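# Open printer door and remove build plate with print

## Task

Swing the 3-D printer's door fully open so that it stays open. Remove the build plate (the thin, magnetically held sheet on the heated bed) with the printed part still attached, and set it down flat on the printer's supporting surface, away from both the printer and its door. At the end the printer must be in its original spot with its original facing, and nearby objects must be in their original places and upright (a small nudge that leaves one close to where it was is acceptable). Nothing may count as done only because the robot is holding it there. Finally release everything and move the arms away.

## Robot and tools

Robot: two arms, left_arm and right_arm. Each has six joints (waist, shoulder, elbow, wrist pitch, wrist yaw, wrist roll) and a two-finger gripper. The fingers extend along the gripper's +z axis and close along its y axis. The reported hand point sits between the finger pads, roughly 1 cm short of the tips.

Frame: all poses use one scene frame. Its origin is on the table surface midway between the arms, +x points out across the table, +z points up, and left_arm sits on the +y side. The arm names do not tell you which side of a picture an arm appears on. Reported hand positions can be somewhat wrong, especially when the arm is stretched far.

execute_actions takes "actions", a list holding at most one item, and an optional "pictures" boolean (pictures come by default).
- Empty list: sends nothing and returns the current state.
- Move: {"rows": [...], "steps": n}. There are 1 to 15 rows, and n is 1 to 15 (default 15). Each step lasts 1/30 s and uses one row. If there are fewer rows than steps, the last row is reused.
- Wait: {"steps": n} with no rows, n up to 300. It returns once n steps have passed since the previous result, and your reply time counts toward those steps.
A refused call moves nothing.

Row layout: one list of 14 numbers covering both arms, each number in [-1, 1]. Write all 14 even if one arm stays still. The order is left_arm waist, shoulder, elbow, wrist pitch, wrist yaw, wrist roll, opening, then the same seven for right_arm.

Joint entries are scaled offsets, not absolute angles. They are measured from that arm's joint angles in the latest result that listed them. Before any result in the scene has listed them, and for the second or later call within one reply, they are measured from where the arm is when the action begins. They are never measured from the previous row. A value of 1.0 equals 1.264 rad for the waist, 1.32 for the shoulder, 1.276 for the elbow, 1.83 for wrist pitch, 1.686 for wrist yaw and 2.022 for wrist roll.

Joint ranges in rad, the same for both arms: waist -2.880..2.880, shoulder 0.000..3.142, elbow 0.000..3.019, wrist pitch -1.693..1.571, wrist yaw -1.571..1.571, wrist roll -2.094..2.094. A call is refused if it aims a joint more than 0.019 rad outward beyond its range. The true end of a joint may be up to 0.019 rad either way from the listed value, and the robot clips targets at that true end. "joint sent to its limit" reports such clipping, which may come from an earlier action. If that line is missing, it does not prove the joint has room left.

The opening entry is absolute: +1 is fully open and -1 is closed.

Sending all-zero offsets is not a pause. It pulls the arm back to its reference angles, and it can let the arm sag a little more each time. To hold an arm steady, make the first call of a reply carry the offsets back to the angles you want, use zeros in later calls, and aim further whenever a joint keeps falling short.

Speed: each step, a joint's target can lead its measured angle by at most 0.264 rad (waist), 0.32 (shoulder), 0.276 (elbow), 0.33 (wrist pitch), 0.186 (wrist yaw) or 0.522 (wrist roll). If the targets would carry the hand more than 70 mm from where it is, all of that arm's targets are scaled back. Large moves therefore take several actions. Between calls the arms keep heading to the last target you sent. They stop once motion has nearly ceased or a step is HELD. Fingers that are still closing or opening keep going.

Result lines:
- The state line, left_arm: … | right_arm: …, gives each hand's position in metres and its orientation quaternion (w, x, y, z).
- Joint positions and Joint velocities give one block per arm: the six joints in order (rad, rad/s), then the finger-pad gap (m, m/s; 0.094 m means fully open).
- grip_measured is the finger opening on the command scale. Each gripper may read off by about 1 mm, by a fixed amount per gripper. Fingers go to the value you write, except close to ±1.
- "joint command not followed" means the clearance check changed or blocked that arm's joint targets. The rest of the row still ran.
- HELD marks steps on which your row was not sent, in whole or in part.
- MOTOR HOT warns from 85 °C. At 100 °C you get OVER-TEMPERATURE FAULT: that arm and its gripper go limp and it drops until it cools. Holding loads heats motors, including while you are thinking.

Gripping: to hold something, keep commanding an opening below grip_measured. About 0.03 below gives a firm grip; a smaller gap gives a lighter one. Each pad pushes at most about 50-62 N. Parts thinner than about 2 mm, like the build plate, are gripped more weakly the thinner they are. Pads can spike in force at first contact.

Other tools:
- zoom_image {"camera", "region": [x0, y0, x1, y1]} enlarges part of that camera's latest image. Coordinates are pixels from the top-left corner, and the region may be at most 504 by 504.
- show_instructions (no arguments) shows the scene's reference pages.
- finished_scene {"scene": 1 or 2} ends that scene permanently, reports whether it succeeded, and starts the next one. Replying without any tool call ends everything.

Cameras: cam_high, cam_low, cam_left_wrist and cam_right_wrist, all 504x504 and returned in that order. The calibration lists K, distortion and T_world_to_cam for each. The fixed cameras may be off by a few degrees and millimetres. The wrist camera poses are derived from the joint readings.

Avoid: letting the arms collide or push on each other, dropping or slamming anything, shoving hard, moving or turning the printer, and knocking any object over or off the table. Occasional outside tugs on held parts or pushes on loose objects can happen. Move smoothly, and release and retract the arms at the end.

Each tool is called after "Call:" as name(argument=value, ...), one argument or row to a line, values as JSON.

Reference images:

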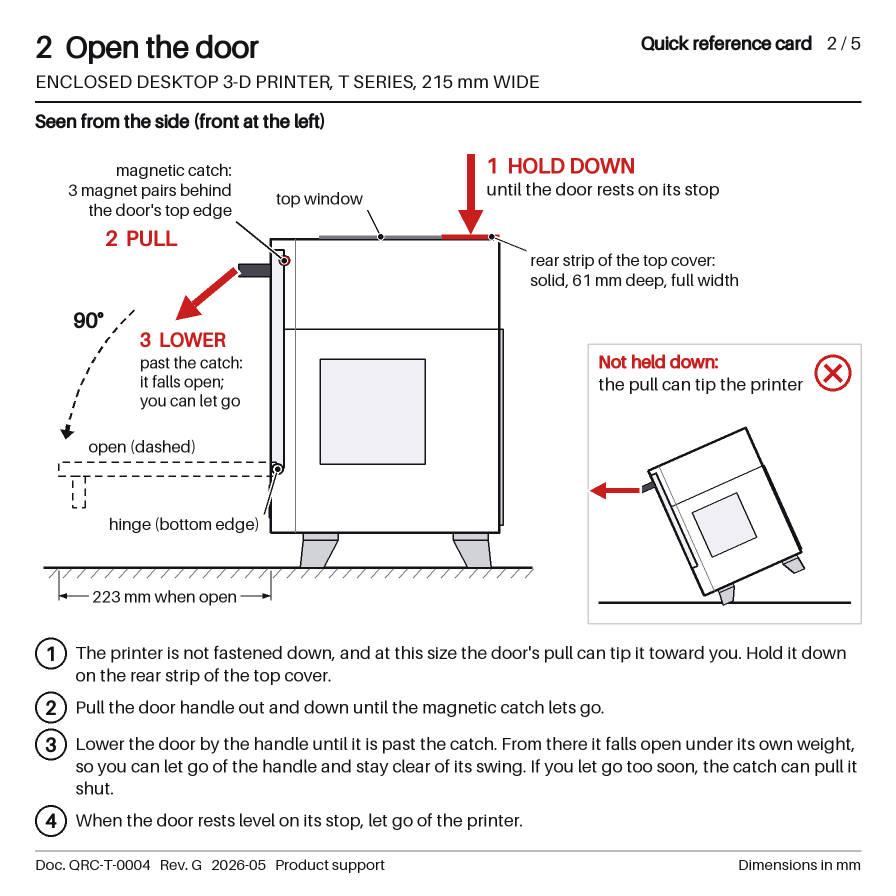

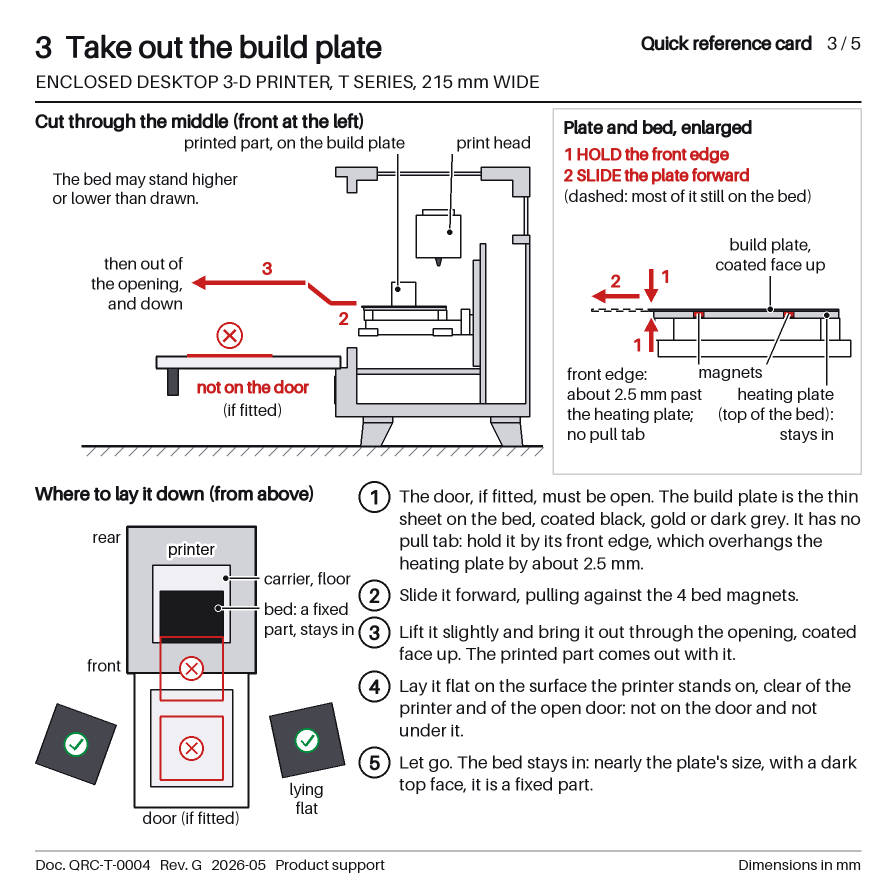

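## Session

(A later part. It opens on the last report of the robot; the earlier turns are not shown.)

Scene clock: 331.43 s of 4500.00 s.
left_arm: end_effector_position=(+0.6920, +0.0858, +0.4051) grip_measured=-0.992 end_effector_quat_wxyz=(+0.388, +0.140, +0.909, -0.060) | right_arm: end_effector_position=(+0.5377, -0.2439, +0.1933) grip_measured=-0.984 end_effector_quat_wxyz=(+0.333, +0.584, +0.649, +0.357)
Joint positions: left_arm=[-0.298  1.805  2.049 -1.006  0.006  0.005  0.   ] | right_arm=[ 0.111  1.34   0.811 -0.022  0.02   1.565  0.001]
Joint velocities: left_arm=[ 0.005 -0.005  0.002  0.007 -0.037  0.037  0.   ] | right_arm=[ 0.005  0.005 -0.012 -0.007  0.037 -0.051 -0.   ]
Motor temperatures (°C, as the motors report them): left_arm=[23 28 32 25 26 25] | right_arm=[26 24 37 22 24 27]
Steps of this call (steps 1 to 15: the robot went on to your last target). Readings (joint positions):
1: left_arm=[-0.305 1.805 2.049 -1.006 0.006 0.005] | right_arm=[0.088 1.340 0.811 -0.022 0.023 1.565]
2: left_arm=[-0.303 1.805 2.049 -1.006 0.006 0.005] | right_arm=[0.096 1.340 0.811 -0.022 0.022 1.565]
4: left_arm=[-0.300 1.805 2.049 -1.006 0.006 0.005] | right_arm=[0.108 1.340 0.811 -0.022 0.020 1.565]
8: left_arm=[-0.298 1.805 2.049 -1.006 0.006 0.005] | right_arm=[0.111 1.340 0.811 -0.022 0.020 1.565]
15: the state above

Call:
execute_actions(
  actions=[
    {"rows":[[0,0,0,0,0,0,-1,0,0,1,-0.3,-0.012,0.19,-1]],"steps":15},
  ],
  pictures=false,
)

Call:
execute_actions(
  actions=[
    {"steps":30},
  ],
  pictures=false,
)

Call:
execute_actions(
  actions=[
    {"rows":[[0,0,0,0,0,0,-1,0,0.249,0.04,-0.522,0,0,0.3]],"steps":15},
  ],
  pictures=false,
)

Call:
execute_actions(
  actions=[
    {"steps":20},
  ],
  pictures=false,
)

Scene clock: 340.97 s of 4500.00 s.
left_arm: end_effector_position=(+0.6920, +0.0858, +0.4051) grip_measured=-0.992 end_effector_quat_wxyz=(+0.388, +0.140, +0.909, -0.060) | right_arm: end_effector_position=(+0.5799, -0.2366, +0.3250) grip_measured=-0.984 end_effector_quat_wxyz=(+0.249, +0.689, +0.567, +0.377)
Joint positions: left_arm=[-0.298  1.805  2.049 -1.006  0.006  0.005  0.   ] | right_arm=[ 0.111  1.352  1.235 -0.517  0.005  1.873  0.001]
Joint velocities: left_arm=[-0.024 -0.015  0.002 -0.007 -0.022  0.022  0.   ] | right_arm=[ 0.005 -0.005  0.672 -0.12   0.066  0.168 -0.   ]
Motor temperatures (°C, as the motors report them): left_arm=[23 28 32 25 26 25] | right_arm=[26 24 35 22 24 27]
Steps of this call (steps 1 to 15: the robot went on to your last target; steps 16 to 90: nothing new was sent; then 6.03 s passed at rest; steps 91 to 105: all 15 steps of this action). Readings (joint positions):
91: left_arm=[-0.298 1.805 2.049 -1.006 0.006 0.005] | right_arm=[0.111 1.340 0.826 -0.066 0.015 1.606]
92: left_arm=[-0.298 1.805 2.049 -1.006 0.006 0.005] | right_arm=[0.111 1.343 0.855 -0.150 0.010 1.654]
94: left_arm=[-0.298 1.805 2.049 -1.006 0.006 0.005] | right_arm=[0.111 1.350 0.928 -0.302 0.006 1.728]
98: left_arm=[-0.298 1.805 2.049 -1.006 0.006 0.005] | right_arm=[0.111 1.352 1.059 -0.456 0.005 1.809]
105: the state above

Scene clock: 341.97 s of 4500.00 s.
left_arm: end_effector_position=(+0.6920, +0.0858, +0.4051) grip_measured=-0.992 end_effector_quat_wxyz=(+0.388, +0.140, +0.909, -0.060) | right_arm: end_effector_position=(+0.5820, -0.2363, +0.6934) grip_measured=-0.984 end_effector_quat_wxyz=(+0.366, +0.567, +0.440, +0.593)
Joint positions: left_arm=[-0.298  1.805  2.049 -1.006  0.006  0.005  0.   ] | right_arm=[ 0.111  1.352  1.859 -0.537  0.005  1.928  0.001]
Joint velocities: left_arm=[-0.005 -0.024  0.002  0.002 -0.066 -0.007  0.   ] | right_arm=[-0.005 -0.005  0.623 -0.002  0.022 -0.051 -0.001]
Motor temperatures (°C, as the motors report them): left_arm=[23 28 32 25 26 25] | right_arm=[26 24 36 22 24 27]
Steps of this call (steps 1 to 30: the robot went on to your last target). Readings (joint positions):
1: left_arm=[-0.298 1.805 2.049 -1.006 0.006 0.005] | right_arm=[0.111 1.352 1.258 -0.520 0.005 1.878]
2: left_arm=[-0.298 1.805 2.049 -1.006 0.006 0.005] | right_arm=[0.111 1.352 1.280 -0.523 0.005 1.883]
4: left_arm=[-0.298 1.805 2.049 -1.006 0.006 0.005] | right_arm=[0.111 1.352 1.323 -0.527 0.005 1.892]
8: left_arm=[-0.298 1.805 2.049 -1.006 0.006 0.005] | right_arm=[0.111 1.352 1.407 -0.531 0.005 1.905]
30: the state above

Scene clock: 342.47 s of 4500.00 s.
left_arm: end_effector_position=(+0.6920, +0.0858, +0.4051) grip_measured=-0.992 end_effector_quat_wxyz=(+0.388, +0.140, +0.909, -0.060) | right_arm: end_effector_position=(+0.6441, -0.2294, +0.4475) grip_measured=+0.299 end_effector_quat_wxyz=(+0.212, +0.723, +0.563, +0.340)
Joint positions: left_arm=[-0.298  1.805  2.049 -1.006  0.006  0.005  0.   ] | right_arm=[ 0.111  1.6    1.886 -1.032  0.005  1.928  0.061]
Joint velocities: left_arm=[-0.005 -0.005 -0.012  0.002 -0.066  0.007  0.002] | right_arm=[-0.015  0.874  0.002 -2.415  0.022  0.051 -0.001]
Motor temperatures (°C, as the motors report them): left_arm=[23 28 32 25 26 25] | right_arm=[26 24 35 22 24 27]
Steps of this call (steps 1 to 15: all 15 steps of this action). Readings (joint positions):
1: left_arm=[-0.298 1.805 2.049 -1.006 0.006 0.005] | right_arm=[0.111 1.356 1.874 -0.547 0.005 1.928]
2: left_arm=[-0.298 1.805 2.049 -1.006 0.006 0.005] | right_arm=[0.111 1.355 1.884 -0.566 0.005 1.928]
4: left_arm=[-0.298 1.805 2.049 -1.006 0.006 0.005] | right_arm=[0.111 1.362 1.886 -0.606 0.005 1.928]
8: left_arm=[-0.298 1.805 2.049 -1.006 0.006 0.005] | right_arm=[0.111 1.422 1.886 -0.705 0.005 1.928]
15: the state above

Scene clock: 343.13 s of 4500.00 s.
left_arm: end_effector_position=(+0.6920, +0.0858, +0.4051) grip_measured=-0.992 end_effector_quat_wxyz=(+0.388, +0.140, +0.909, -0.060) | right_arm: end_effector_position=(+0.5738, -0.2373, +0.3431) grip_measured=+0.299 end_effector_quat_wxyz=(+0.081, +0.780, +0.608, +0.127)
Joint positions: left_arm=[-0.298  1.805  2.049 -1.006  0.006  0.005  0.   ] | right_arm=[ 0.111  1.679  1.886 -1.476  0.005  1.928  0.061]
Joint velocities: left_arm=[ 0.005 -0.005 -0.022  0.022  0.007  0.066 -0.   ] | right_arm=[-0.034 -0.005  0.007 -0.007 -0.022  0.022 -0.   ]
Motor temperatures (°C, as the motors report them): left_arm=[23 28 32 25 26 25] | right_arm=[26 24 35 22 24 27]
Steps of this call (steps 1 to 20: the robot went on to your last target). Readings (joint positions):
1: left_arm=[-0.298 1.805 2.049 -1.006 0.006 0.005] | right_arm=[0.111 1.629 1.886 -1.125 0.005 1.928]
2: left_arm=[-0.298 1.805 2.049 -1.006 0.006 0.005] | right_arm=[0.111 1.657 1.886 -1.229 0.005 1.928]
4: left_arm=[-0.298 1.805 2.049 -1.006 0.006 0.005] | right_arm=[0.111 1.709 1.886 -1.392 0.005 1.928]
8: left_arm=[-0.298 1.805 2.049 -1.006 0.006 0.005] | right_arm=[0.111 1.749 1.886 -1.468 0.005 1.928]
20: the state above

Call:
execute_actions(
  actions=[
    {"rows":[[0,0,0,0,0,0,-1,0,0,0.16,-0.03,0,0,0.3]],"steps":15},
  ],
  pictures=false,
)

Call:
execute_actions(
  actions=[
    {"rows":[[0,0.01,0,0,0,0,-1,0.06,0,0.05,0,0,0,0.3],[0,0.02,0,0,0,0,-1,0.12,0,0.05,0,0,0,0.3],[0,0.03,0,0,0,0,-1,0.18,0,0.05,0,0,0,0.3],[0,0.04,0,0,0,0,-1,0.24,0,0.05,0,0,0,0.3],[0,0.045,0,0,0,0,-1,0.3,0,0.05,0,0,0,0.3],[0,0.045,0,0,0,0,-1,0.322,0,0.05,0,0,0,0.3]],"steps":15},
  ],
  pictures=false,
)

Call:
execute_actions(
  actions=[
    {"steps":20},
  ],
)

Scene clock: 351.53 s of 4500.00 s.
left_arm: end_effector_position=(+0.6920, +0.0858, +0.4051) grip_measured=-0.992 end_effector_quat_wxyz=(+0.388, +0.140, +0.909, -0.060) | right_arm: end_effector_position=(+0.5832, -0.2362, +0.4080) grip_measured=+0.299 end_effector_quat_wxyz=(+0.110, +0.772, +0.601, +0.174)
Joint positions: left_arm=[-0.298  1.805  2.049 -1.006  0.006  0.005  0.   ] | right_arm=[ 0.111  1.678  2.034 -1.513  0.005  1.928  0.061]
Joint velocities: left_arm=[-0.015  0.005  0.002  0.007  0.007 -0.066  0.   ] | right_arm=[ 0.005  0.024  0.007  0.002 -0.022  0.022 -0.   ]
Motor temperatures (°C, as the motors report them): left_arm=[23 28 32 25 26 25] | right_arm=[26 24 35 22 24 27]
Steps of this call (steps 1 to 30: the robot went on to your last target; steps 31 to 90: nothing new was sent; then 4.90 s passed at rest; steps 91 to 105: all 15 steps of this action). Readings (joint positions):
91: left_arm=[-0.298 1.805 2.049 -1.006 0.006 0.005] | right_arm=[0.111 1.681 1.896 -1.484 0.005 1.928]
92: left_arm=[-0.298 1.805 2.049 -1.006 0.006 0.005] | right_arm=[0.111 1.689 1.918 -1.496 0.005 1.928]
94: left_arm=[-0.298 1.805 2.049 -1.006 0.006 0.005] | right_arm=[0.111 1.699 1.970 -1.506 0.005 1.928]
98: left_arm=[-0.298 1.805 2.049 -1.006 0.006 0.005] | right_arm=[0.111 1.690 2.029 -1.509 0.005 1.928]
105: the state above

Scene clock: 352.03 s of 4500.00 s.
left_arm: end_effector_position=(+0.7042, +0.0820, +0.3693) grip_measured=-0.992 end_effector_quat_wxyz=(+0.365, +0.141, +0.918, -0.057) | right_arm: end_effector_position=(+0.4999, +0.0080, +0.4069) grip_measured=+0.299 end_effector_quat_wxyz=(+0.067, +0.621, +0.756, +0.193)
Joint positions: left_arm=[-0.298  1.855  2.048 -1.006  0.006  0.005  0.   ] | right_arm=[ 0.553  1.68   2.034 -1.513  0.002  1.928  0.061]
Joint velocities: left_arm=[-0.005  0.005 -0.012 -0.002 -0.051 -0.022 -0.001] | right_arm=[ 0.571 -0.005 -0.007 -0.027 -0.022 -0.066  0.   ]
Motor temperatures (°C, as the motors report them): left_arm=[23 28 32 25 26 25] | right_arm=[26 24 35 22 24 27]
Steps of this call (steps 1 to 15: all 15 steps of this action). Readings (joint positions):
1: left_arm=[-0.298 1.805 2.049 -1.006 0.006 0.005] | right_arm=[0.115 1.678 2.034 -1.513 0.006 1.928]
2: left_arm=[-0.298 1.806 2.049 -1.006 0.006 0.005] | right_arm=[0.124 1.678 2.034 -1.513 0.008 1.928]
4: left_arm=[-0.298 1.809 2.049 -1.006 0.006 0.005] | right_arm=[0.164 1.678 2.034 -1.513 0.009 1.928]
8: left_arm=[-0.298 1.829 2.049 -1.006 0.006 0.005] | right_arm=[0.299 1.678 2.034 -1.513 0.009 1.928]
15: the state above

Scene clock: 352.70 s of 4500.00 s.
left_arm: end_effector_position=(+0.7042, +0.0820, +0.3693) grip_measured=-0.992 end_effector_quat_wxyz=(+0.365, +0.141, +0.918, -0.057) | right_arm: end_effector_position=(+0.5126, -0.0136, +0.4069) grip_measured=+0.299 end_effector_quat_wxyz=(+0.072, +0.637, +0.743, +0.192)
Joint positions: left_arm=[-0.298  1.855  2.048 -1.006  0.006  0.005  0.   ] | right_arm=[ 0.511  1.68   2.034 -1.513  0.004  1.928  0.061]
Joint velocities: left_arm=[ 0.005  0.005  0.007 -0.007 -0.022 -0.007  0.   ] | right_arm=[-0.024  0.015  0.007  0.032 -0.066 -0.022 -0.   ]
Motor temperatures (°C, as the motors report them): left_arm=[23 28 32 25 26 25] | right_arm=[26 24 35 22 23 27]
Steps of this call (steps 1 to 20: the robot went on to your last target). Readings (joint positions):
1: left_arm=[-0.298 1.855 2.048 -1.006 0.006 0.005] | right_arm=[0.568 1.680 2.034 -1.513 0.001 1.928]
2: left_arm=[-0.298 1.855 2.048 -1.006 0.006 0.005] | right_arm=[0.574 1.680 2.034 -1.513 0.001 1.928]
4: left_arm=[-0.298 1.855 2.048 -1.006 0.006 0.005] | right_arm=[0.568 1.680 2.034 -1.513 0.001 1.928]
8: left_arm=[-0.298 1.855 2.048 -1.006 0.006 0.005] | right_arm=[0.530 1.680 2.034 -1.513 0.003 1.928]
20: the state above
camera_calibration (this result's frames):
cam_left_wrist: T_world_to_cam=[[-0.296414, -0.955055, -0.00292921, 0.291791], [-0.946124, 0.294058, -0.135572, 0.698556], [0.13034, -0.0374141, -0.990763, 0.401671], [0, 0, 0, 1]] pos_world=[0.695057, 0.0882885, 0.493521]
cam_right_wrist: T_world_to_cam=[[-0.920184, -0.122782, -0.371733, 0.616449], [-0.351223, 0.678346, 0.64536, -0.0708656], [0.172925, 0.724411, -0.667327, 0.316191], [0, 0, 0, 1]] pos_world=[0.48768, -0.105292, 0.485891]

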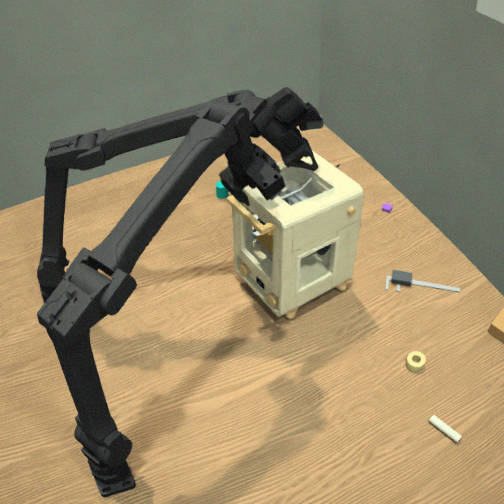

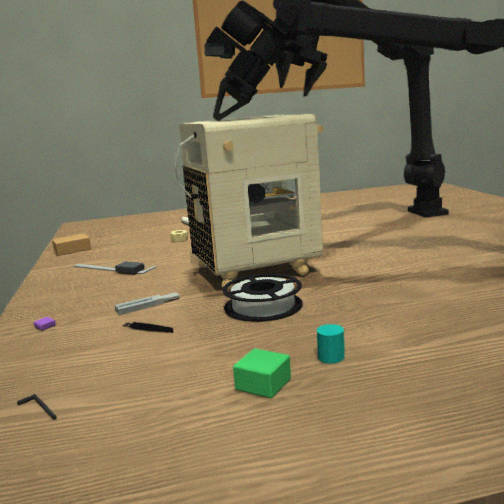

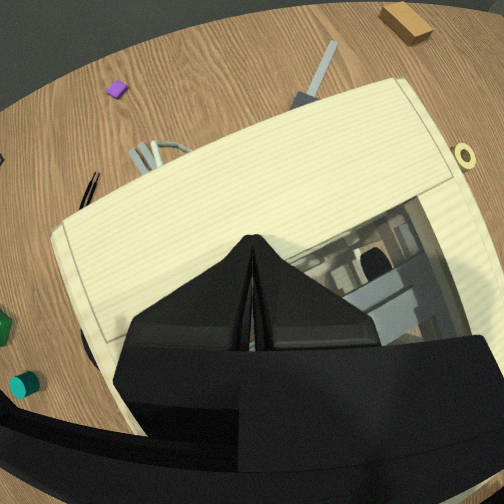

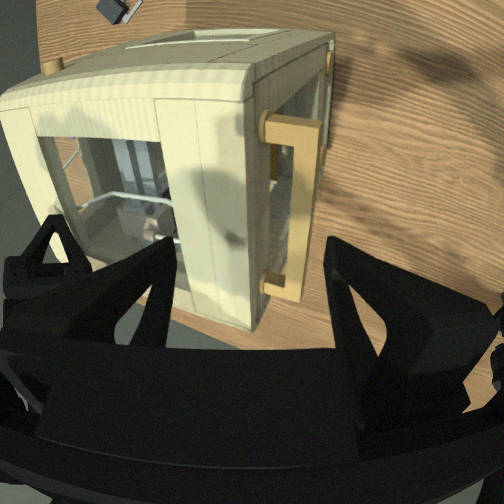

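Call:
execute_actions(
  actions=[
    {"rows":[[0,0,0,0,0,0,-1,0,-0.01,-0.025,0.013,0,0,0.2],[0,0,0,0,0,0,-1,0,-0.02,-0.05,0.026,0,0,0.1],[0,0,0,0,0,0,-1,0,-0.03,-0.075,0.04,0,0,0],[0,0,0,0,0,0,-1,0,-0.04,-0.1,0.055,0,0,-0.1],[0,0,0,0,0,0,-1,0,-0.05,-0.125,0.07,0,0,-0.15],[0,0,0,0,0,0,-1,0,-0.055,-0.15,0.085,0,0,-0.15],[0,0,0,0,0,0,-1,0,-0.061,-0.175,0.1,0,0,-0.15],[0,0,0,0,0,0,-1,0,-0.061,-0.2,0.11,0,0,-0.15],[0,0,0,0,0,0,-1,0,-0.061,-0.21,0.115,0,0,-0.15]],"steps":15},
  ],
  pictures=false,
)

Call:
execute_actions(
  actions=[
    {"steps":15},
  ],
)

Scene clock: 386.00 s of 4500.00 s.
left_arm: end_effector_position=(+0.7042, +0.0820, +0.3693) grip_measured=-0.992 end_effector_quat_wxyz=(+0.365, +0.141, +0.918, -0.057) | right_arm: end_effector_position=(+0.5041, -0.0183, +0.3377) grip_measured=-0.148 end_effector_quat_wxyz=(+0.069, +0.638, +0.744, +0.183)
Joint positions: left_arm=[-0.298  1.855  2.048 -1.006  0.006  0.005  0.   ] | right_arm=[ 0.511  1.613  1.767 -1.331  0.004  1.928  0.04 ]
Joint velocities: left_arm=[-0.005  0.005 -0.007  0.007  0.037 -0.022 -0.   ] | right_arm=[-0.015  0.005 -0.007  0.046 -0.051  0.007 -0.   ]
Motor temperatures (°C, as the motors report them): left_arm=[23 29 33 25 26 25] | right_arm=[26 25 37 22 23 27]
Steps of this call (steps 1 to 15: the robot went on to your last target; steps 16 to 90: nothing new was sent; then 29.80 s passed at rest; steps 91 to 105: all 15 steps of this action). Readings (joint positions):
91: left_arm=[-0.298 1.855 2.048 -1.006 0.006 0.005] | right_arm=[0.511 1.680 2.032 -1.512 0.004 1.928]
92: left_arm=[-0.298 1.855 2.048 -1.006 0.006 0.005] | right_arm=[0.511 1.675 2.021 -1.506 0.004 1.928]
94: left_arm=[-0.298 1.855 2.048 -1.006 0.006 0.005] | right_arm=[0.511 1.658 1.972 -1.473 0.004 1.928]
98: left_arm=[-0.298 1.855 2.048 -1.006 0.006 0.005] | right_arm=[0.511 1.618 1.844 -1.380 0.004 1.928]
105: the state above

Scene clock: 386.50 s of 4500.00 s.
left_arm: end_effector_position=(+0.7042, +0.0820, +0.3693) grip_measured=-0.992 end_effector_quat_wxyz=(+0.365, +0.141, +0.918, -0.057) | right_arm: end_effector_position=(+0.5048, -0.0180, +0.3388) grip_measured=-0.148 end_effector_quat_wxyz=(+0.070, +0.638, +0.744, +0.186)
Joint positions: left_arm=[-0.298  1.855  2.048 -1.006  0.006  0.005  0.   ] | right_arm=[ 0.511  1.612  1.767 -1.327  0.004  1.928  0.04 ]
Joint velocities: left_arm=[-0.005 -0.005 -0.017 -0.002 -0.037 -0.007  0.001] | right_arm=[-0.005 -0.024 -0.002  0.007 -0.022 -0.007  0.   ]
Motor temperatures (°C, as the motors report them): left_arm=[23 29 33 25 26 25] | right_arm=[26 25 37 22 23 27]
Steps of this call (steps 1 to 15: the robot went on to your last target). Readings (joint positions):
1: left_arm=[-0.298 1.855 2.048 -1.006 0.006 0.005] | right_arm=[0.511 1.613 1.767 -1.329 0.004 1.928]
2: left_arm=[-0.298 1.855 2.048 -1.006 0.006 0.005] | right_arm=[0.511 1.612 1.767 -1.328 0.004 1.928]
4: left_arm=[-0.298 1.855 2.048 -1.006 0.006 0.005] | right_arm=[0.511 1.612 1.767 -1.327 0.004 1.928]
8: left_arm=[-0.298 1.855 2.048 -1.006 0.006 0.005] | right_arm=[0.511 1.612 1.767 -1.327 0.004 1.928]
15: the state above
All arms were judged still, so your last target was given up. Only a new action makes them travel on or press farther. Fingers that are still opening or closing keep moving.
camera_calibration (this result's frames):
cam_left_wrist: T_world_to_cam=[[-0.296414, -0.955055, -0.00292921, 0.291791], [-0.946124, 0.294058, -0.135572, 0.698556], [0.13034, -0.0374141, -0.990763, 0.401671], [0, 0, 0, 1]] pos_world=[0.695057, 0.0882885, 0.493521]
cam_right_wrist: T_world_to_cam=[[-0.924205, -0.125039, -0.360846, 0.581673], [-0.344141, 0.682321, 0.644984, -0.0300151], [0.165565, 0.72028, -0.673636, 0.281007], [0, 0, 0, 1]] pos_world=[0.480731, -0.109192, 0.41855]

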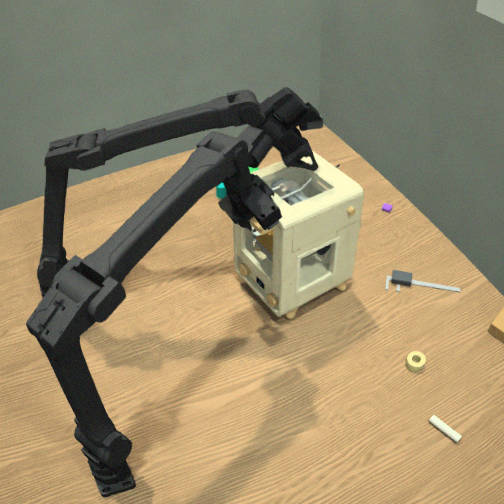

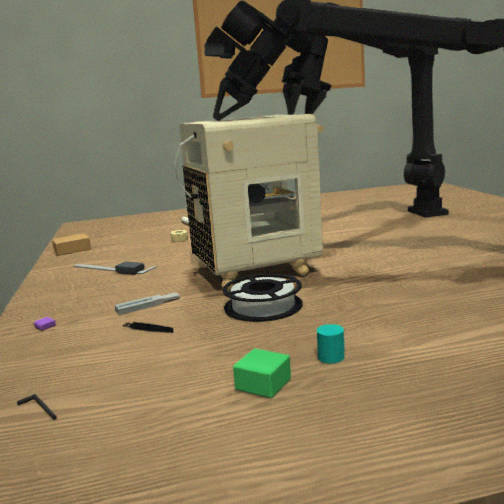

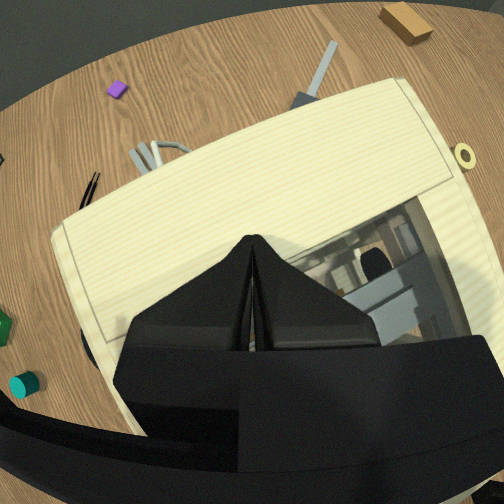

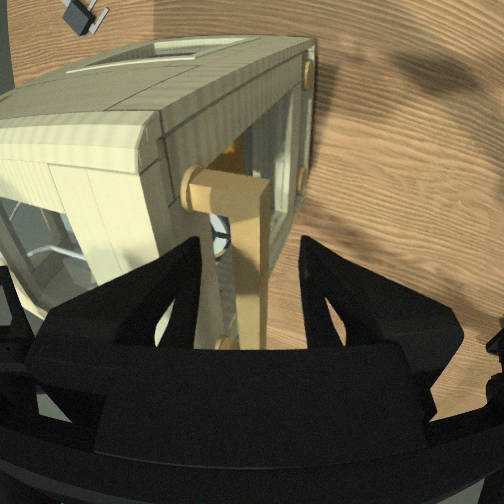

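Call:
execute_actions(
  actions=[
    {"rows":[[0,0.02,0,0,0,0,-1,0,-0.005,-0.01,0.01,0,0,-0.28],[0,0.03,0,0,0,0,-1,0,-0.01,-0.02,0.02,0,0,-0.28],[0,0.04,0,0,0,0,-1,0,-0.015,-0.03,0.028,0,0,-0.28],[0,0.05,0,0,0,0,-1,0,-0.015,-0.04,0.035,0,0,-0.28],[0,0.06,0,0,0,0,-1,0,-0.015,-0.05,0.042,0,0,-0.28],[0,0.06,0,0,0,0,-1,0,-0.015,-0.06,0.05,0,0,-0.28],[0,0.06,0,0,0,0,-1,0,-0.015,-0.072,0.055,0,0,-0.28]],"steps":15},
  ],
  pictures=false,
)

Call:
execute_actions(
  actions=[
    {"steps":10},
  ],
)

Scene clock: 399.63 s of 4500.00 s.
left_arm: end_effector_position=(+0.7053, +0.0818, +0.3660) grip_measured=-0.992 end_effector_quat_wxyz=(+0.363, +0.141, +0.919, -0.056) | right_arm: end_effector_position=(+0.5051, -0.0134, +0.3157) grip_measured=-0.278 end_effector_quat_wxyz=(+0.069, +0.635, +0.745, +0.194)
Joint positions: left_arm=[-0.298  1.86   2.048 -1.006  0.005  0.005  0.   ] | right_arm=[ 0.516  1.601  1.69  -1.244 -0.003  1.928  0.034]
Joint velocities: left_arm=[-0.005 -0.005 -0.007  0.027 -0.007 -0.051 -0.   ] | right_arm=[-0.005  0.015 -0.007 -0.007 -0.051  0.022  0.   ]
Motor temperatures (°C, as the motors report them): left_arm=[23 29 33 25 26 25] | right_arm=[26 25 35 22 23 27]
Steps of this call (steps 1 to 90: nothing new was sent; then 9.63 s passed at rest; steps 91 to 105: all 15 steps of this action). Readings (joint positions):
91: left_arm=[-0.298 1.856 2.048 -1.006 0.006 0.005] | right_arm=[0.511 1.612 1.767 -1.327 0.004 1.928]
92: left_arm=[-0.298 1.857 2.048 -1.006 0.006 0.005] | right_arm=[0.511 1.612 1.765 -1.324 0.004 1.928]
94: left_arm=[-0.298 1.859 2.048 -1.006 0.006 0.005] | right_arm=[0.511 1.607 1.750 -1.306 0.004 1.928]
98: left_arm=[-0.298 1.860 2.048 -1.006 0.006 0.005] | right_arm=[0.511 1.601 1.702 -1.260 -0.002 1.928]
105: the state above

Scene clock: 399.97 s of 4500.00 s.
left_arm: end_effector_position=(+0.7053, +0.0818, +0.3660) grip_measured=-0.992 end_effector_quat_wxyz=(+0.363, +0.141, +0.919, -0.056) | right_arm: end_effector_position=(+0.5051, -0.0134, +0.3157) grip_measured=-0.278 end_effector_quat_wxyz=(+0.069, +0.635, +0.745, +0.194)
Joint positions: left_arm=[-0.298  1.86   2.048 -1.006  0.005  0.005  0.   ] | right_arm=[ 0.516  1.601  1.69  -1.244 -0.003  1.928  0.034]
Joint velocities: left_arm=[-0.015  0.005  0.007  0.017 -0.007  0.022 -0.   ] | right_arm=[-0.005 -0.015  0.002  0.012  0.007  0.007  0.001]
Motor temperatures (°C, as the motors report them): left_arm=[23 29 33 25 26 25] | right_arm=[26 25 35 22 23 27]
Steps of this call (steps 1 to 10: the robot went on to your last target). Readings (joint positions):
1: left_arm=[-0.298 1.860 2.048 -1.006 0.005 0.005] | right_arm=[0.516 1.601 1.690 -1.244 -0.003 1.928]
2: left_arm=[-0.298 1.860 2.048 -1.006 0.005 0.005] | right_arm=[0.516 1.601 1.690 -1.244 -0.003 1.928]
4: left_arm=[-0.298 1.860 2.048 -1.006 0.005 0.005] | right_arm=[0.516 1.601 1.690 -1.244 -0.003 1.928]
8: left_arm=[-0.298 1.860 2.048 -1.006 0.005 0.005] | right_arm=[0.516 1.601 1.690 -1.244 -0.003 1.928]
10: the state above
camera_calibration (this result's frames):
cam_left_wrist: T_world_to_cam=[[-0.296177, -0.955128, -0.00319597, 0.291786], [-0.946725, 0.294011, -0.131413, 0.698169], [0.126455, -0.0358957, -0.991323, 0.401152], [0, 0, 0, 1]] pos_world=[0.696666, 0.0878236, 0.490352]
cam_right_wrist: T_world_to_cam=[[-0.919507, -0.126979, -0.371998, 0.575372], [-0.355688, 0.671607, 0.649946, -0.0139612], [0.167307, 0.729945, -0.662713, 0.25792], [0, 0, 0, 1]] pos_world=[0.480941, -0.105831, 0.394038]

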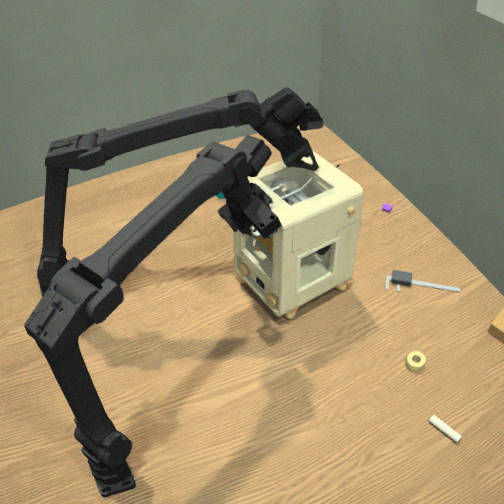

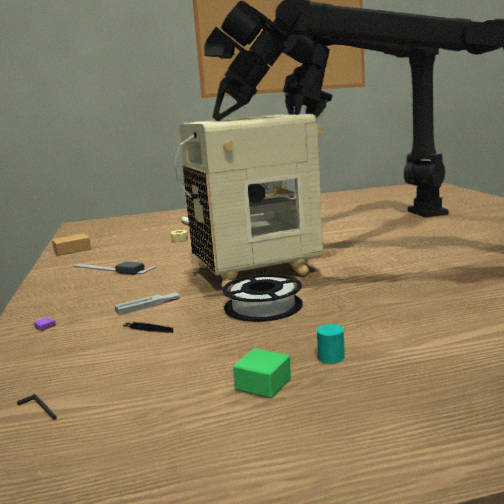

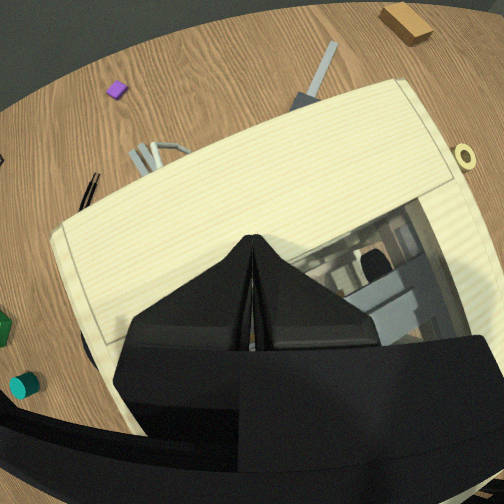

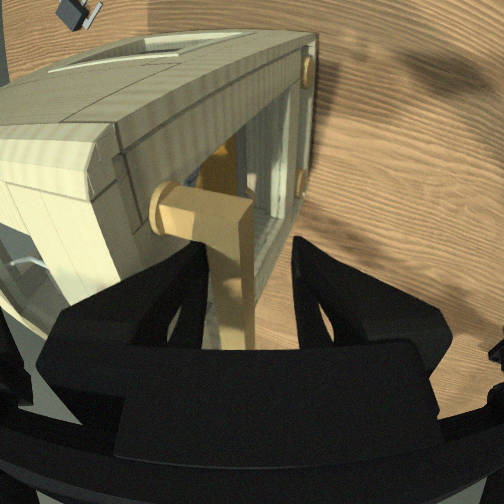

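Call:
execute_actions(
  actions=[
    {"rows":[[0,0.07,0,0,0,0,-1,0,0,-0.01,0,0,0,-0.32],[0,0.08,0,0,0,0,-1,0,0,-0.01,0,0,0,-0.36],[0,0.09,0,0,0,0,-1,0,0,-0.01,0,0,0,-0.4],[0,0.1,0,0,0,0,-1,0,0,-0.01,0,0,0,-0.44],[0,0.1,0,0,0,0,-1,0,0,-0.01,0,0,0,-0.48],[0,0.1,0,0,0,0,-1,0,0,-0.01,0,0,0,-0.52],[0,0.1,0,0,0,0,-1,0,0,-0.01,0,0,0,-0.56],[0,0.1,0,0,0,0,-1,0,0,-0.01,0,0,0,-0.6],[0,0.1,0,0,0,0,-1,0,0,-0.01,0,0,0,-0.64],[0,0.1,0,0,0,0,-1,0,0,-0.01,0,0,0,-0.68]],"steps":15},
  ],
)

Scene clock: 416.03 s of 4500.00 s.
left_arm: end_effector_position=(+0.7092, +0.0806, +0.3652) grip_measured=-0.992 end_effector_quat_wxyz=(+0.366, +0.141, +0.918, -0.057) | right_arm: end_effector_position=(+0.5102, -0.0123, +0.3179) grip_measured=-0.663 end_effector_quat_wxyz=(+0.075, +0.633, +0.743, +0.203)
Joint positions: left_arm=[-0.298  1.869  2.057 -1.     0.005  0.005  0.   ] | right_arm=[ 0.515  1.601  1.69  -1.222  0.002  1.926  0.016]
Joint velocities: left_arm=[-0.005 -0.005  0.007  0.002  0.022  0.007  0.   ] | right_arm=[ 0.005  0.005  0.012 -0.002  0.022 -0.051 -0.   ]
Motor temperatures (°C, as the motors report them): left_arm=[23 28 33 25 26 25] | right_arm=[26 25 34 22 23 27]
Steps of this call (steps 1 to 15: the robot went on to your last target; steps 16 to 90: nothing new was sent; then 12.57 s passed at rest; steps 91 to 105: all 15 steps of this action). Readings (joint positions):
91: left_arm=[-0.298 1.861 2.048 -1.006 0.005 0.005] | right_arm=[0.516 1.601 1.690 -1.244 -0.003 1.928]
92: left_arm=[-0.298 1.862 2.050 -1.006 0.005 0.005] | right_arm=[0.516 1.601 1.690 -1.244 -0.004 1.928]
94: left_arm=[-0.298 1.866 2.053 -1.003 0.005 0.005] | right_arm=[0.516 1.601 1.690 -1.239 -0.003 1.928]
98: left_arm=[-0.298 1.869 2.056 -1.001 0.005 0.005] | right_arm=[0.516 1.601 1.690 -1.227 0.002 1.928]
105: the state above
camera_calibration (this result's frames):
cam_left_wrist: T_world_to_cam=[[-0.29616, -0.955133, -0.0032093, 0.291788], [-0.946041, 0.293801, -0.136705, 0.703609], [0.131514, -0.0374505, -0.990607, 0.396051], [0, 0, 0, 1]] pos_world=[0.699972, 0.0868076, 0.489454]
cam_right_wrist: T_world_to_cam=[[-0.911228, -0.124009, -0.392793, 0.583403], [-0.369446, 0.66773, 0.646256, -0.00627791], [0.182138, 0.734002, -0.654268, 0.247505], [0, 0, 0, 1]] pos_world=[0.484213, -0.10513, 0.395149]

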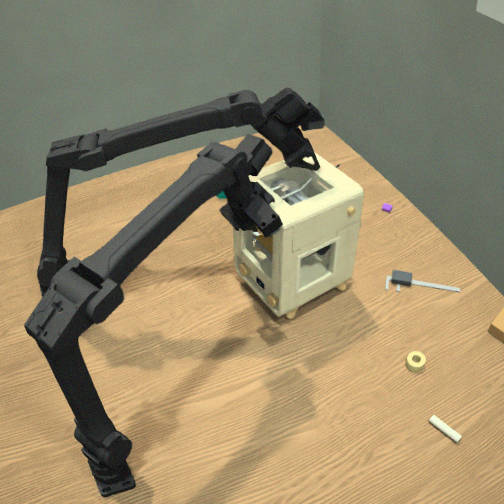

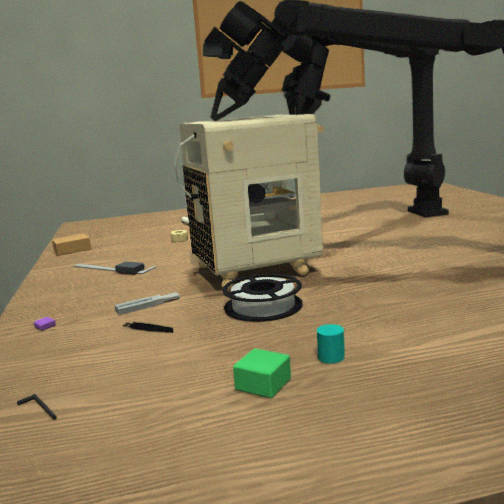

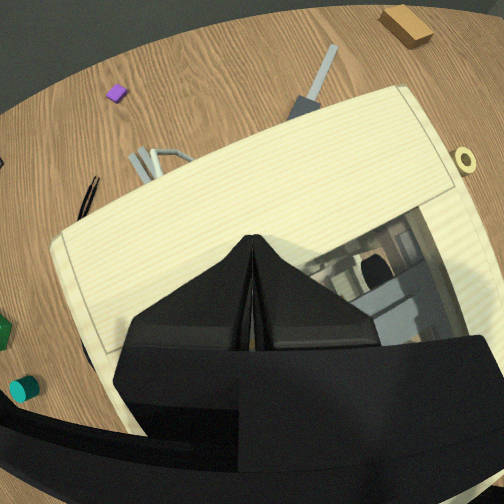

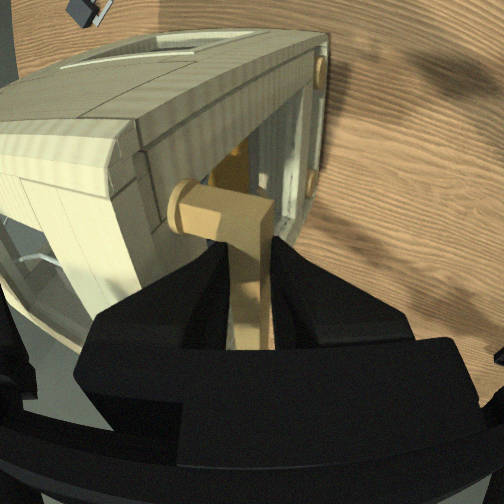

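Call:
execute_actions(
  actions=[
    {"rows":[[0,0.1,0,0,0,0,-1,0,-0.007,-0.01,0,0,0,-0.7],[0,0.1,0,0,0,0,-1,0,-0.014,-0.02,0,0,0,-0.7],[0,0.1,0,0,0,0,-1,0.003,-0.021,-0.03,0.005,0,0,-0.7],[0,0.1,0,0,0,0,-1,0.005,-0.028,-0.04,0.01,0,0,-0.7],[0,0.1,0,0,0,0,-1,0.007,-0.035,-0.05,0.01,0,0,-0.7],[0,0.1,0,0,0,0,-1,0.009,-0.042,-0.06,0.015,0,0,-0.7],[0,0.1,0,0,0,0,-1,0.011,-0.049,-0.07,0.02,0,0,-0.7],[0,0.1,0,0,0,0,-1,0.013,-0.056,-0.08,0.02,0,0,-0.7],[0,0.1,0,0,0,0,-1,0.015,-0.063,-0.09,0.025,0,0,-0.7],[0,0.1,0,0,0,0,-1,0.017,-0.07,-0.1,0.027,0,0,-0.7],[0,0.1,0,0,0,0,-1,0.017,-0.076,-0.102,0.027,0,0,-0.7]],"steps":15},
  ],
  pictures=false,
)

Call:
execute_actions(
  actions=[
    {"steps":10},
  ],
)

Scene clock: 437.33 s of 4500.00 s.
left_arm: end_effector_position=(+0.7125, +0.0765, +0.3653) grip_measured=-0.992 end_effector_quat_wxyz=(+0.370, +0.143, +0.916, -0.060) | right_arm: end_effector_position=(+0.5042, -0.0126, +0.3177) grip_measured=-0.672 end_effector_quat_wxyz=(+0.087, +0.625, +0.740, +0.234)
Joint positions: left_arm=[-0.301  1.877  2.065 -0.991  0.009  0.005  0.   ] | right_arm=[ 0.519  1.546  1.604 -1.125  0.002  1.921  0.015]
Joint velocities: left_arm=[-0.044 -0.015  0.002  0.002 -0.066  0.022  0.   ] | right_arm=[-0.005 -0.044 -0.076 -0.022 -0.007  0.007 -0.   ]
Motor temperatures (°C, as the motors report them): left_arm=[23 28 33 25 26 25] | right_arm=[26 25 33 22 23 27]
Steps of this call (steps 1 to 15: the robot went on to your last target; steps 16 to 90: nothing new was sent; then 17.80 s passed at rest; steps 91 to 105: all 15 steps of this action). Readings (joint positions):
91: left_arm=[-0.298 1.869 2.057 -1.000 0.005 0.005] | right_arm=[0.515 1.601 1.690 -1.220 0.002 1.925]
92: left_arm=[-0.298 1.871 2.059 -0.999 0.005 0.005] | right_arm=[0.515 1.601 1.690 -1.220 0.002 1.924]
94: left_arm=[-0.298 1.873 2.062 -0.998 0.005 0.005] | right_arm=[0.515 1.597 1.682 -1.212 0.002 1.923]
98: left_arm=[-0.298 1.876 2.064 -0.995 0.005 0.005] | right_arm=[0.515 1.574 1.646 -1.167 0.002 1.921]
105: the state above

Scene clock: 437.67 s of 4500.00 s.
left_arm: end_effector_position=(+0.7124, +0.0759, +0.3653) grip_measured=-0.992 end_effector_quat_wxyz=(+0.370, +0.143, +0.916, -0.060) | right_arm: end_effector_position=(+0.5032, -0.0130, +0.3179) grip_measured=-0.672 end_effector_quat_wxyz=(+0.086, +0.625, +0.739, +0.234)
Joint positions: left_arm=[-0.302  1.877  2.065 -0.991  0.009  0.005  0.   ] | right_arm=[ 0.52   1.543  1.601 -1.125  0.002  1.924  0.015]
Joint velocities: left_arm=[ 0.005 -0.024 -0.017  0.012 -0.037  0.037  0.   ] | right_arm=[ 0.005 -0.005 -0.007 -0.022  0.037  0.081  0.   ]
Motor temperatures (°C, as the motors report them): left_arm=[23 28 33 25 26 25] | right_arm=[26 25 33 22 23 27]
Steps of this call (steps 1 to 10: the robot went on to your last target). Readings (joint positions):
1: left_arm=[-0.302 1.877 2.065 -0.991 0.009 0.005] | right_arm=[0.520 1.544 1.603 -1.125 0.002 1.922]
2: left_arm=[-0.302 1.877 2.065 -0.991 0.009 0.005] | right_arm=[0.520 1.543 1.602 -1.125 0.002 1.923]
4: left_arm=[-0.302 1.877 2.065 -0.991 0.009 0.005] | right_arm=[0.520 1.543 1.601 -1.125 0.002 1.923]
8: left_arm=[-0.302 1.877 2.065 -0.991 0.009 0.005] | right_arm=[0.520 1.543 1.601 -1.125 0.002 1.924]
10: the state above
camera_calibration (this result's frames):
cam_left_wrist: T_world_to_cam=[[-0.302301, -0.953212, -0.000486692, 0.291528], [-0.943008, 0.299139, -0.14578, 0.708692], [0.139105, -0.0436104, -0.989317, 0.390189], [0, 0, 0, 1]] pos_world=[0.702154, 0.0829072, 0.489476]
cam_right_wrist: T_world_to_cam=[[-0.88561, -0.116286, -0.449635, 0.58225], [-0.411753, 0.644437, 0.64433, 0.0132508], [0.214835, 0.755764, -0.618601, 0.221753], [0, 0, 0, 1]] pos_world=[0.473462, -0.108424, 0.390439]

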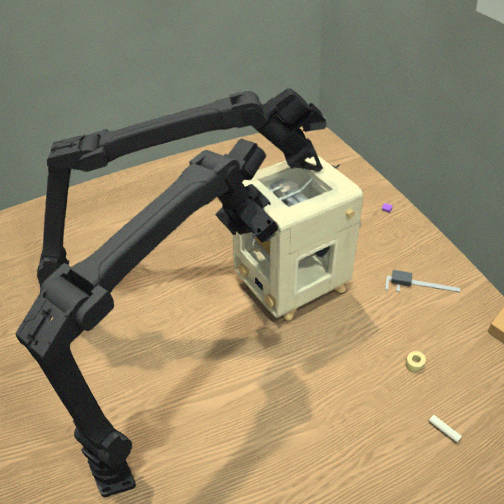

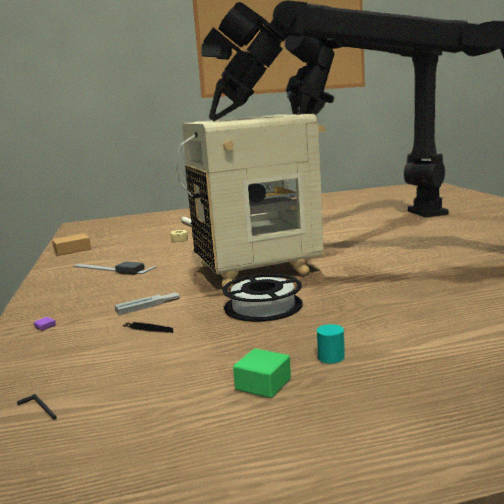

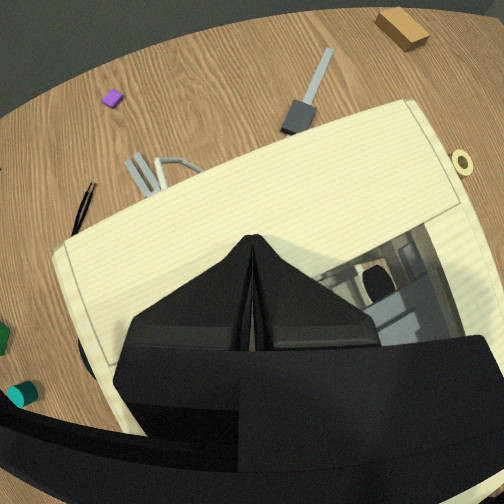

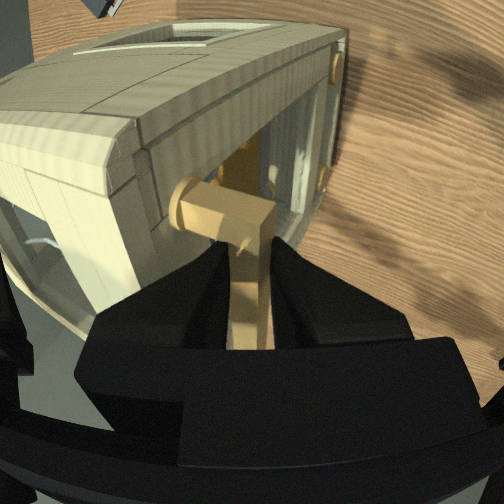

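Call:
execute_actions(
  actions=[
    {"rows":[[0,0.12,-0.03,-0.02,0,0,-1,0,-0.01,-0.02,0,0,0,-0.7],[0,0.14,-0.05,-0.03,0,0,-1,0,-0.02,-0.03,0,0,0,-0.7],[0,0.16,-0.06,-0.04,0,0,-1,0,-0.02,-0.03,0,0,0,-0.7],[0,0.18,-0.07,-0.05,0,0,-1,0,-0.02,-0.03,0,0,0,-0.7],[0,0.2,-0.08,-0.05,0,0,-1,0,-0.03,-0.04,-0.01,0,0,-0.7],[0,0.2,-0.08,-0.05,0,0,-1,0,-0.04,-0.05,-0.02,0,0,-0.7],[0,0.2,-0.08,-0.05,0,0,-1,0,-0.05,-0.06,-0.03,0,0,-0.7],[0,0.2,-0.08,-0.05,0,0,-1,0,-0.06,-0.07,-0.04,0,0,-0.7],[0,0.2,-0.08,-0.05,0,0,-1,0,-0.065,-0.08,-0.045,0,0,-0.7],[0,0.2,-0.08,-0.05,0,0,-1,0,-0.07,-0.09,-0.05,0,0,-0.7]],"steps":15},
  ],
  pictures=false,
)

Call:
execute_actions(
  actions=[
    {"steps":8},
  ],
)

Scene clock: 453.43 s of 4500.00 s.
left_arm: end_effector_position=(+0.7121, +0.0750, +0.3653) grip_measured=-0.992 end_effector_quat_wxyz=(+0.369, +0.144, +0.916, -0.062) | right_arm: end_effector_position=(+0.4485, -0.0235, +0.3038) grip_measured=-0.694 end_effector_quat_wxyz=(+0.060, +0.620, +0.757, +0.197)
Joint positions: left_arm=[-0.302  1.877  2.065 -0.991  0.013  0.005  0.   ] | right_arm=[ 0.548  1.457  1.495 -1.194 -0.016  1.924  0.014]
Joint velocities: left_arm=[ 0.005 -0.005 -0.017 -0.007  0.007  0.022 -0.   ] | right_arm=[ 0.034 -0.044 -0.037 -0.129 -0.007  0.007 -0.002]
Motor temperatures (°C, as the motors report them): left_arm=[23 28 33 25 26 25] | right_arm=[26 25 32 22 23 27]
Steps of this call (steps 1 to 15: the robot went on to your last target; steps 16 to 90: nothing new was sent; then 12.27 s passed at rest; steps 91 to 105: all 15 steps of this action). Readings (joint positions):
91: left_arm=[-0.302 1.877 2.065 -0.991 0.010 0.005] | right_arm=[0.520 1.543 1.601 -1.120 0.002 1.924]
92: left_arm=[-0.302 1.877 2.065 -0.991 0.010 0.005] | right_arm=[0.520 1.543 1.599 -1.118 0.002 1.924]
94: left_arm=[-0.302 1.877 2.065 -0.991 0.010 0.005] | right_arm=[0.520 1.541 1.597 -1.115 0.002 1.924]
98: left_arm=[-0.302 1.877 2.065 -0.991 0.011 0.005] | right_arm=[0.520 1.532 1.584 -1.111 0.002 1.924]
105: the state above

Scene clock: 453.70 s of 4500.00 s.
left_arm: end_effector_position=(+0.7121, +0.0750, +0.3653) grip_measured=-0.992 end_effector_quat_wxyz=(+0.369, +0.144, +0.916, -0.062) | right_arm: end_effector_position=(+0.4480, -0.0238, +0.3034) grip_measured=-0.695 end_effector_quat_wxyz=(+0.060, +0.620, +0.757, +0.196)
Joint positions: left_arm=[-0.302  1.877  2.065 -0.991  0.013  0.005  0.   ] | right_arm=[ 0.548  1.457  1.494 -1.197 -0.016  1.924  0.014]
Joint velocities: left_arm=[-0.005 -0.005 -0.007 -0.022  0.022 -0.022 -0.   ] | right_arm=[-0.005  0.005 -0.002  0.022 -0.066 -0.051 -0.   ]
Motor temperatures (°C, as the motors report them): left_arm=[23 28 33 25 26 25] | right_arm=[26 25 32 22 23 27]
Steps of this call (steps 1 to 8: the robot went on to your last target). Readings (joint positions):
1: left_arm=[-0.302 1.877 2.065 -0.991 0.013 0.005] | right_arm=[0.548 1.457 1.494 -1.197 -0.016 1.924]
2: left_arm=[-0.302 1.877 2.065 -0.991 0.013 0.005] | right_arm=[0.548 1.457 1.494 -1.197 -0.016 1.924]
4: left_arm=[-0.302 1.877 2.065 -0.991 0.013 0.005] | right_arm=[0.548 1.457 1.494 -1.197 -0.016 1.924]
8: the state above
camera_calibration (this result's frames):
cam_left_wrist: T_world_to_cam=[[-0.305187, -0.95229, 0.00225852, 0.291571], [-0.942217, 0.301614, -0.145797, 0.707949], [0.13816, -0.0466234, -0.989312, 0.391092], [0, 0, 0, 1]] pos_world=[0.701992, 0.0823672, 0.48947]
cam_right_wrist: T_world_to_cam=[[-0.916549, -0.162534, -0.365404, 0.512748], [-0.377836, 0.651364, 0.658001, -0.0123649], [0.131063, 0.741153, -0.658418, 0.282077], [0, 0, 0, 1]] pos_world=[0.428317, -0.117669, 0.381221]

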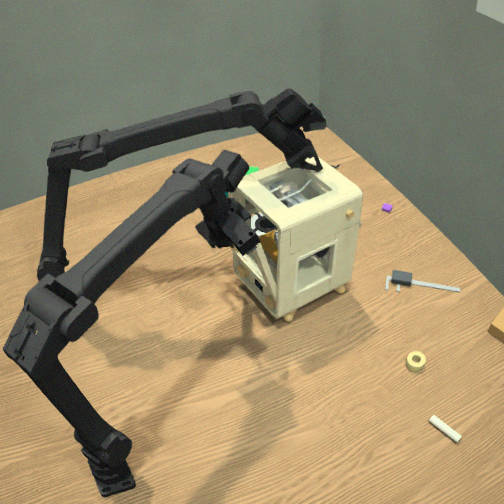

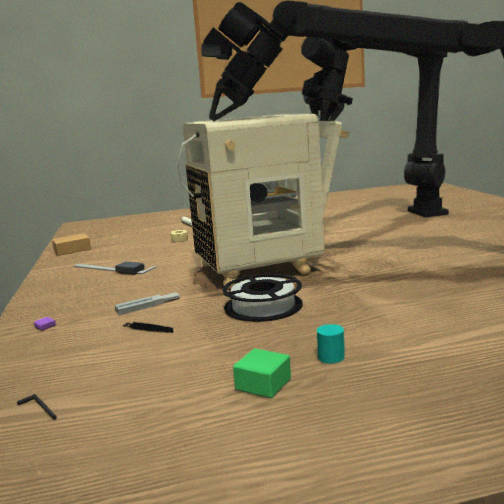

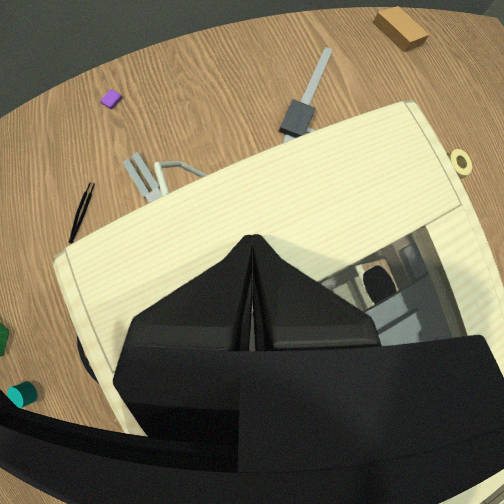

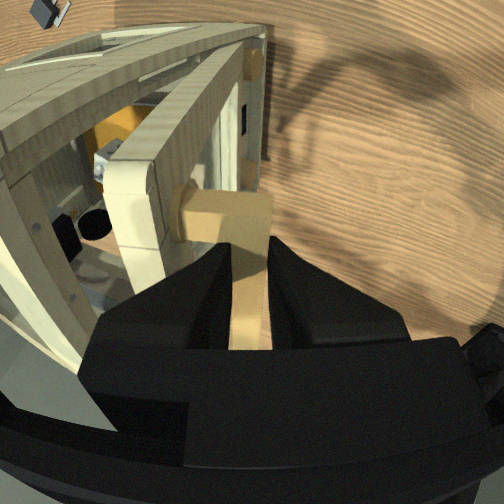

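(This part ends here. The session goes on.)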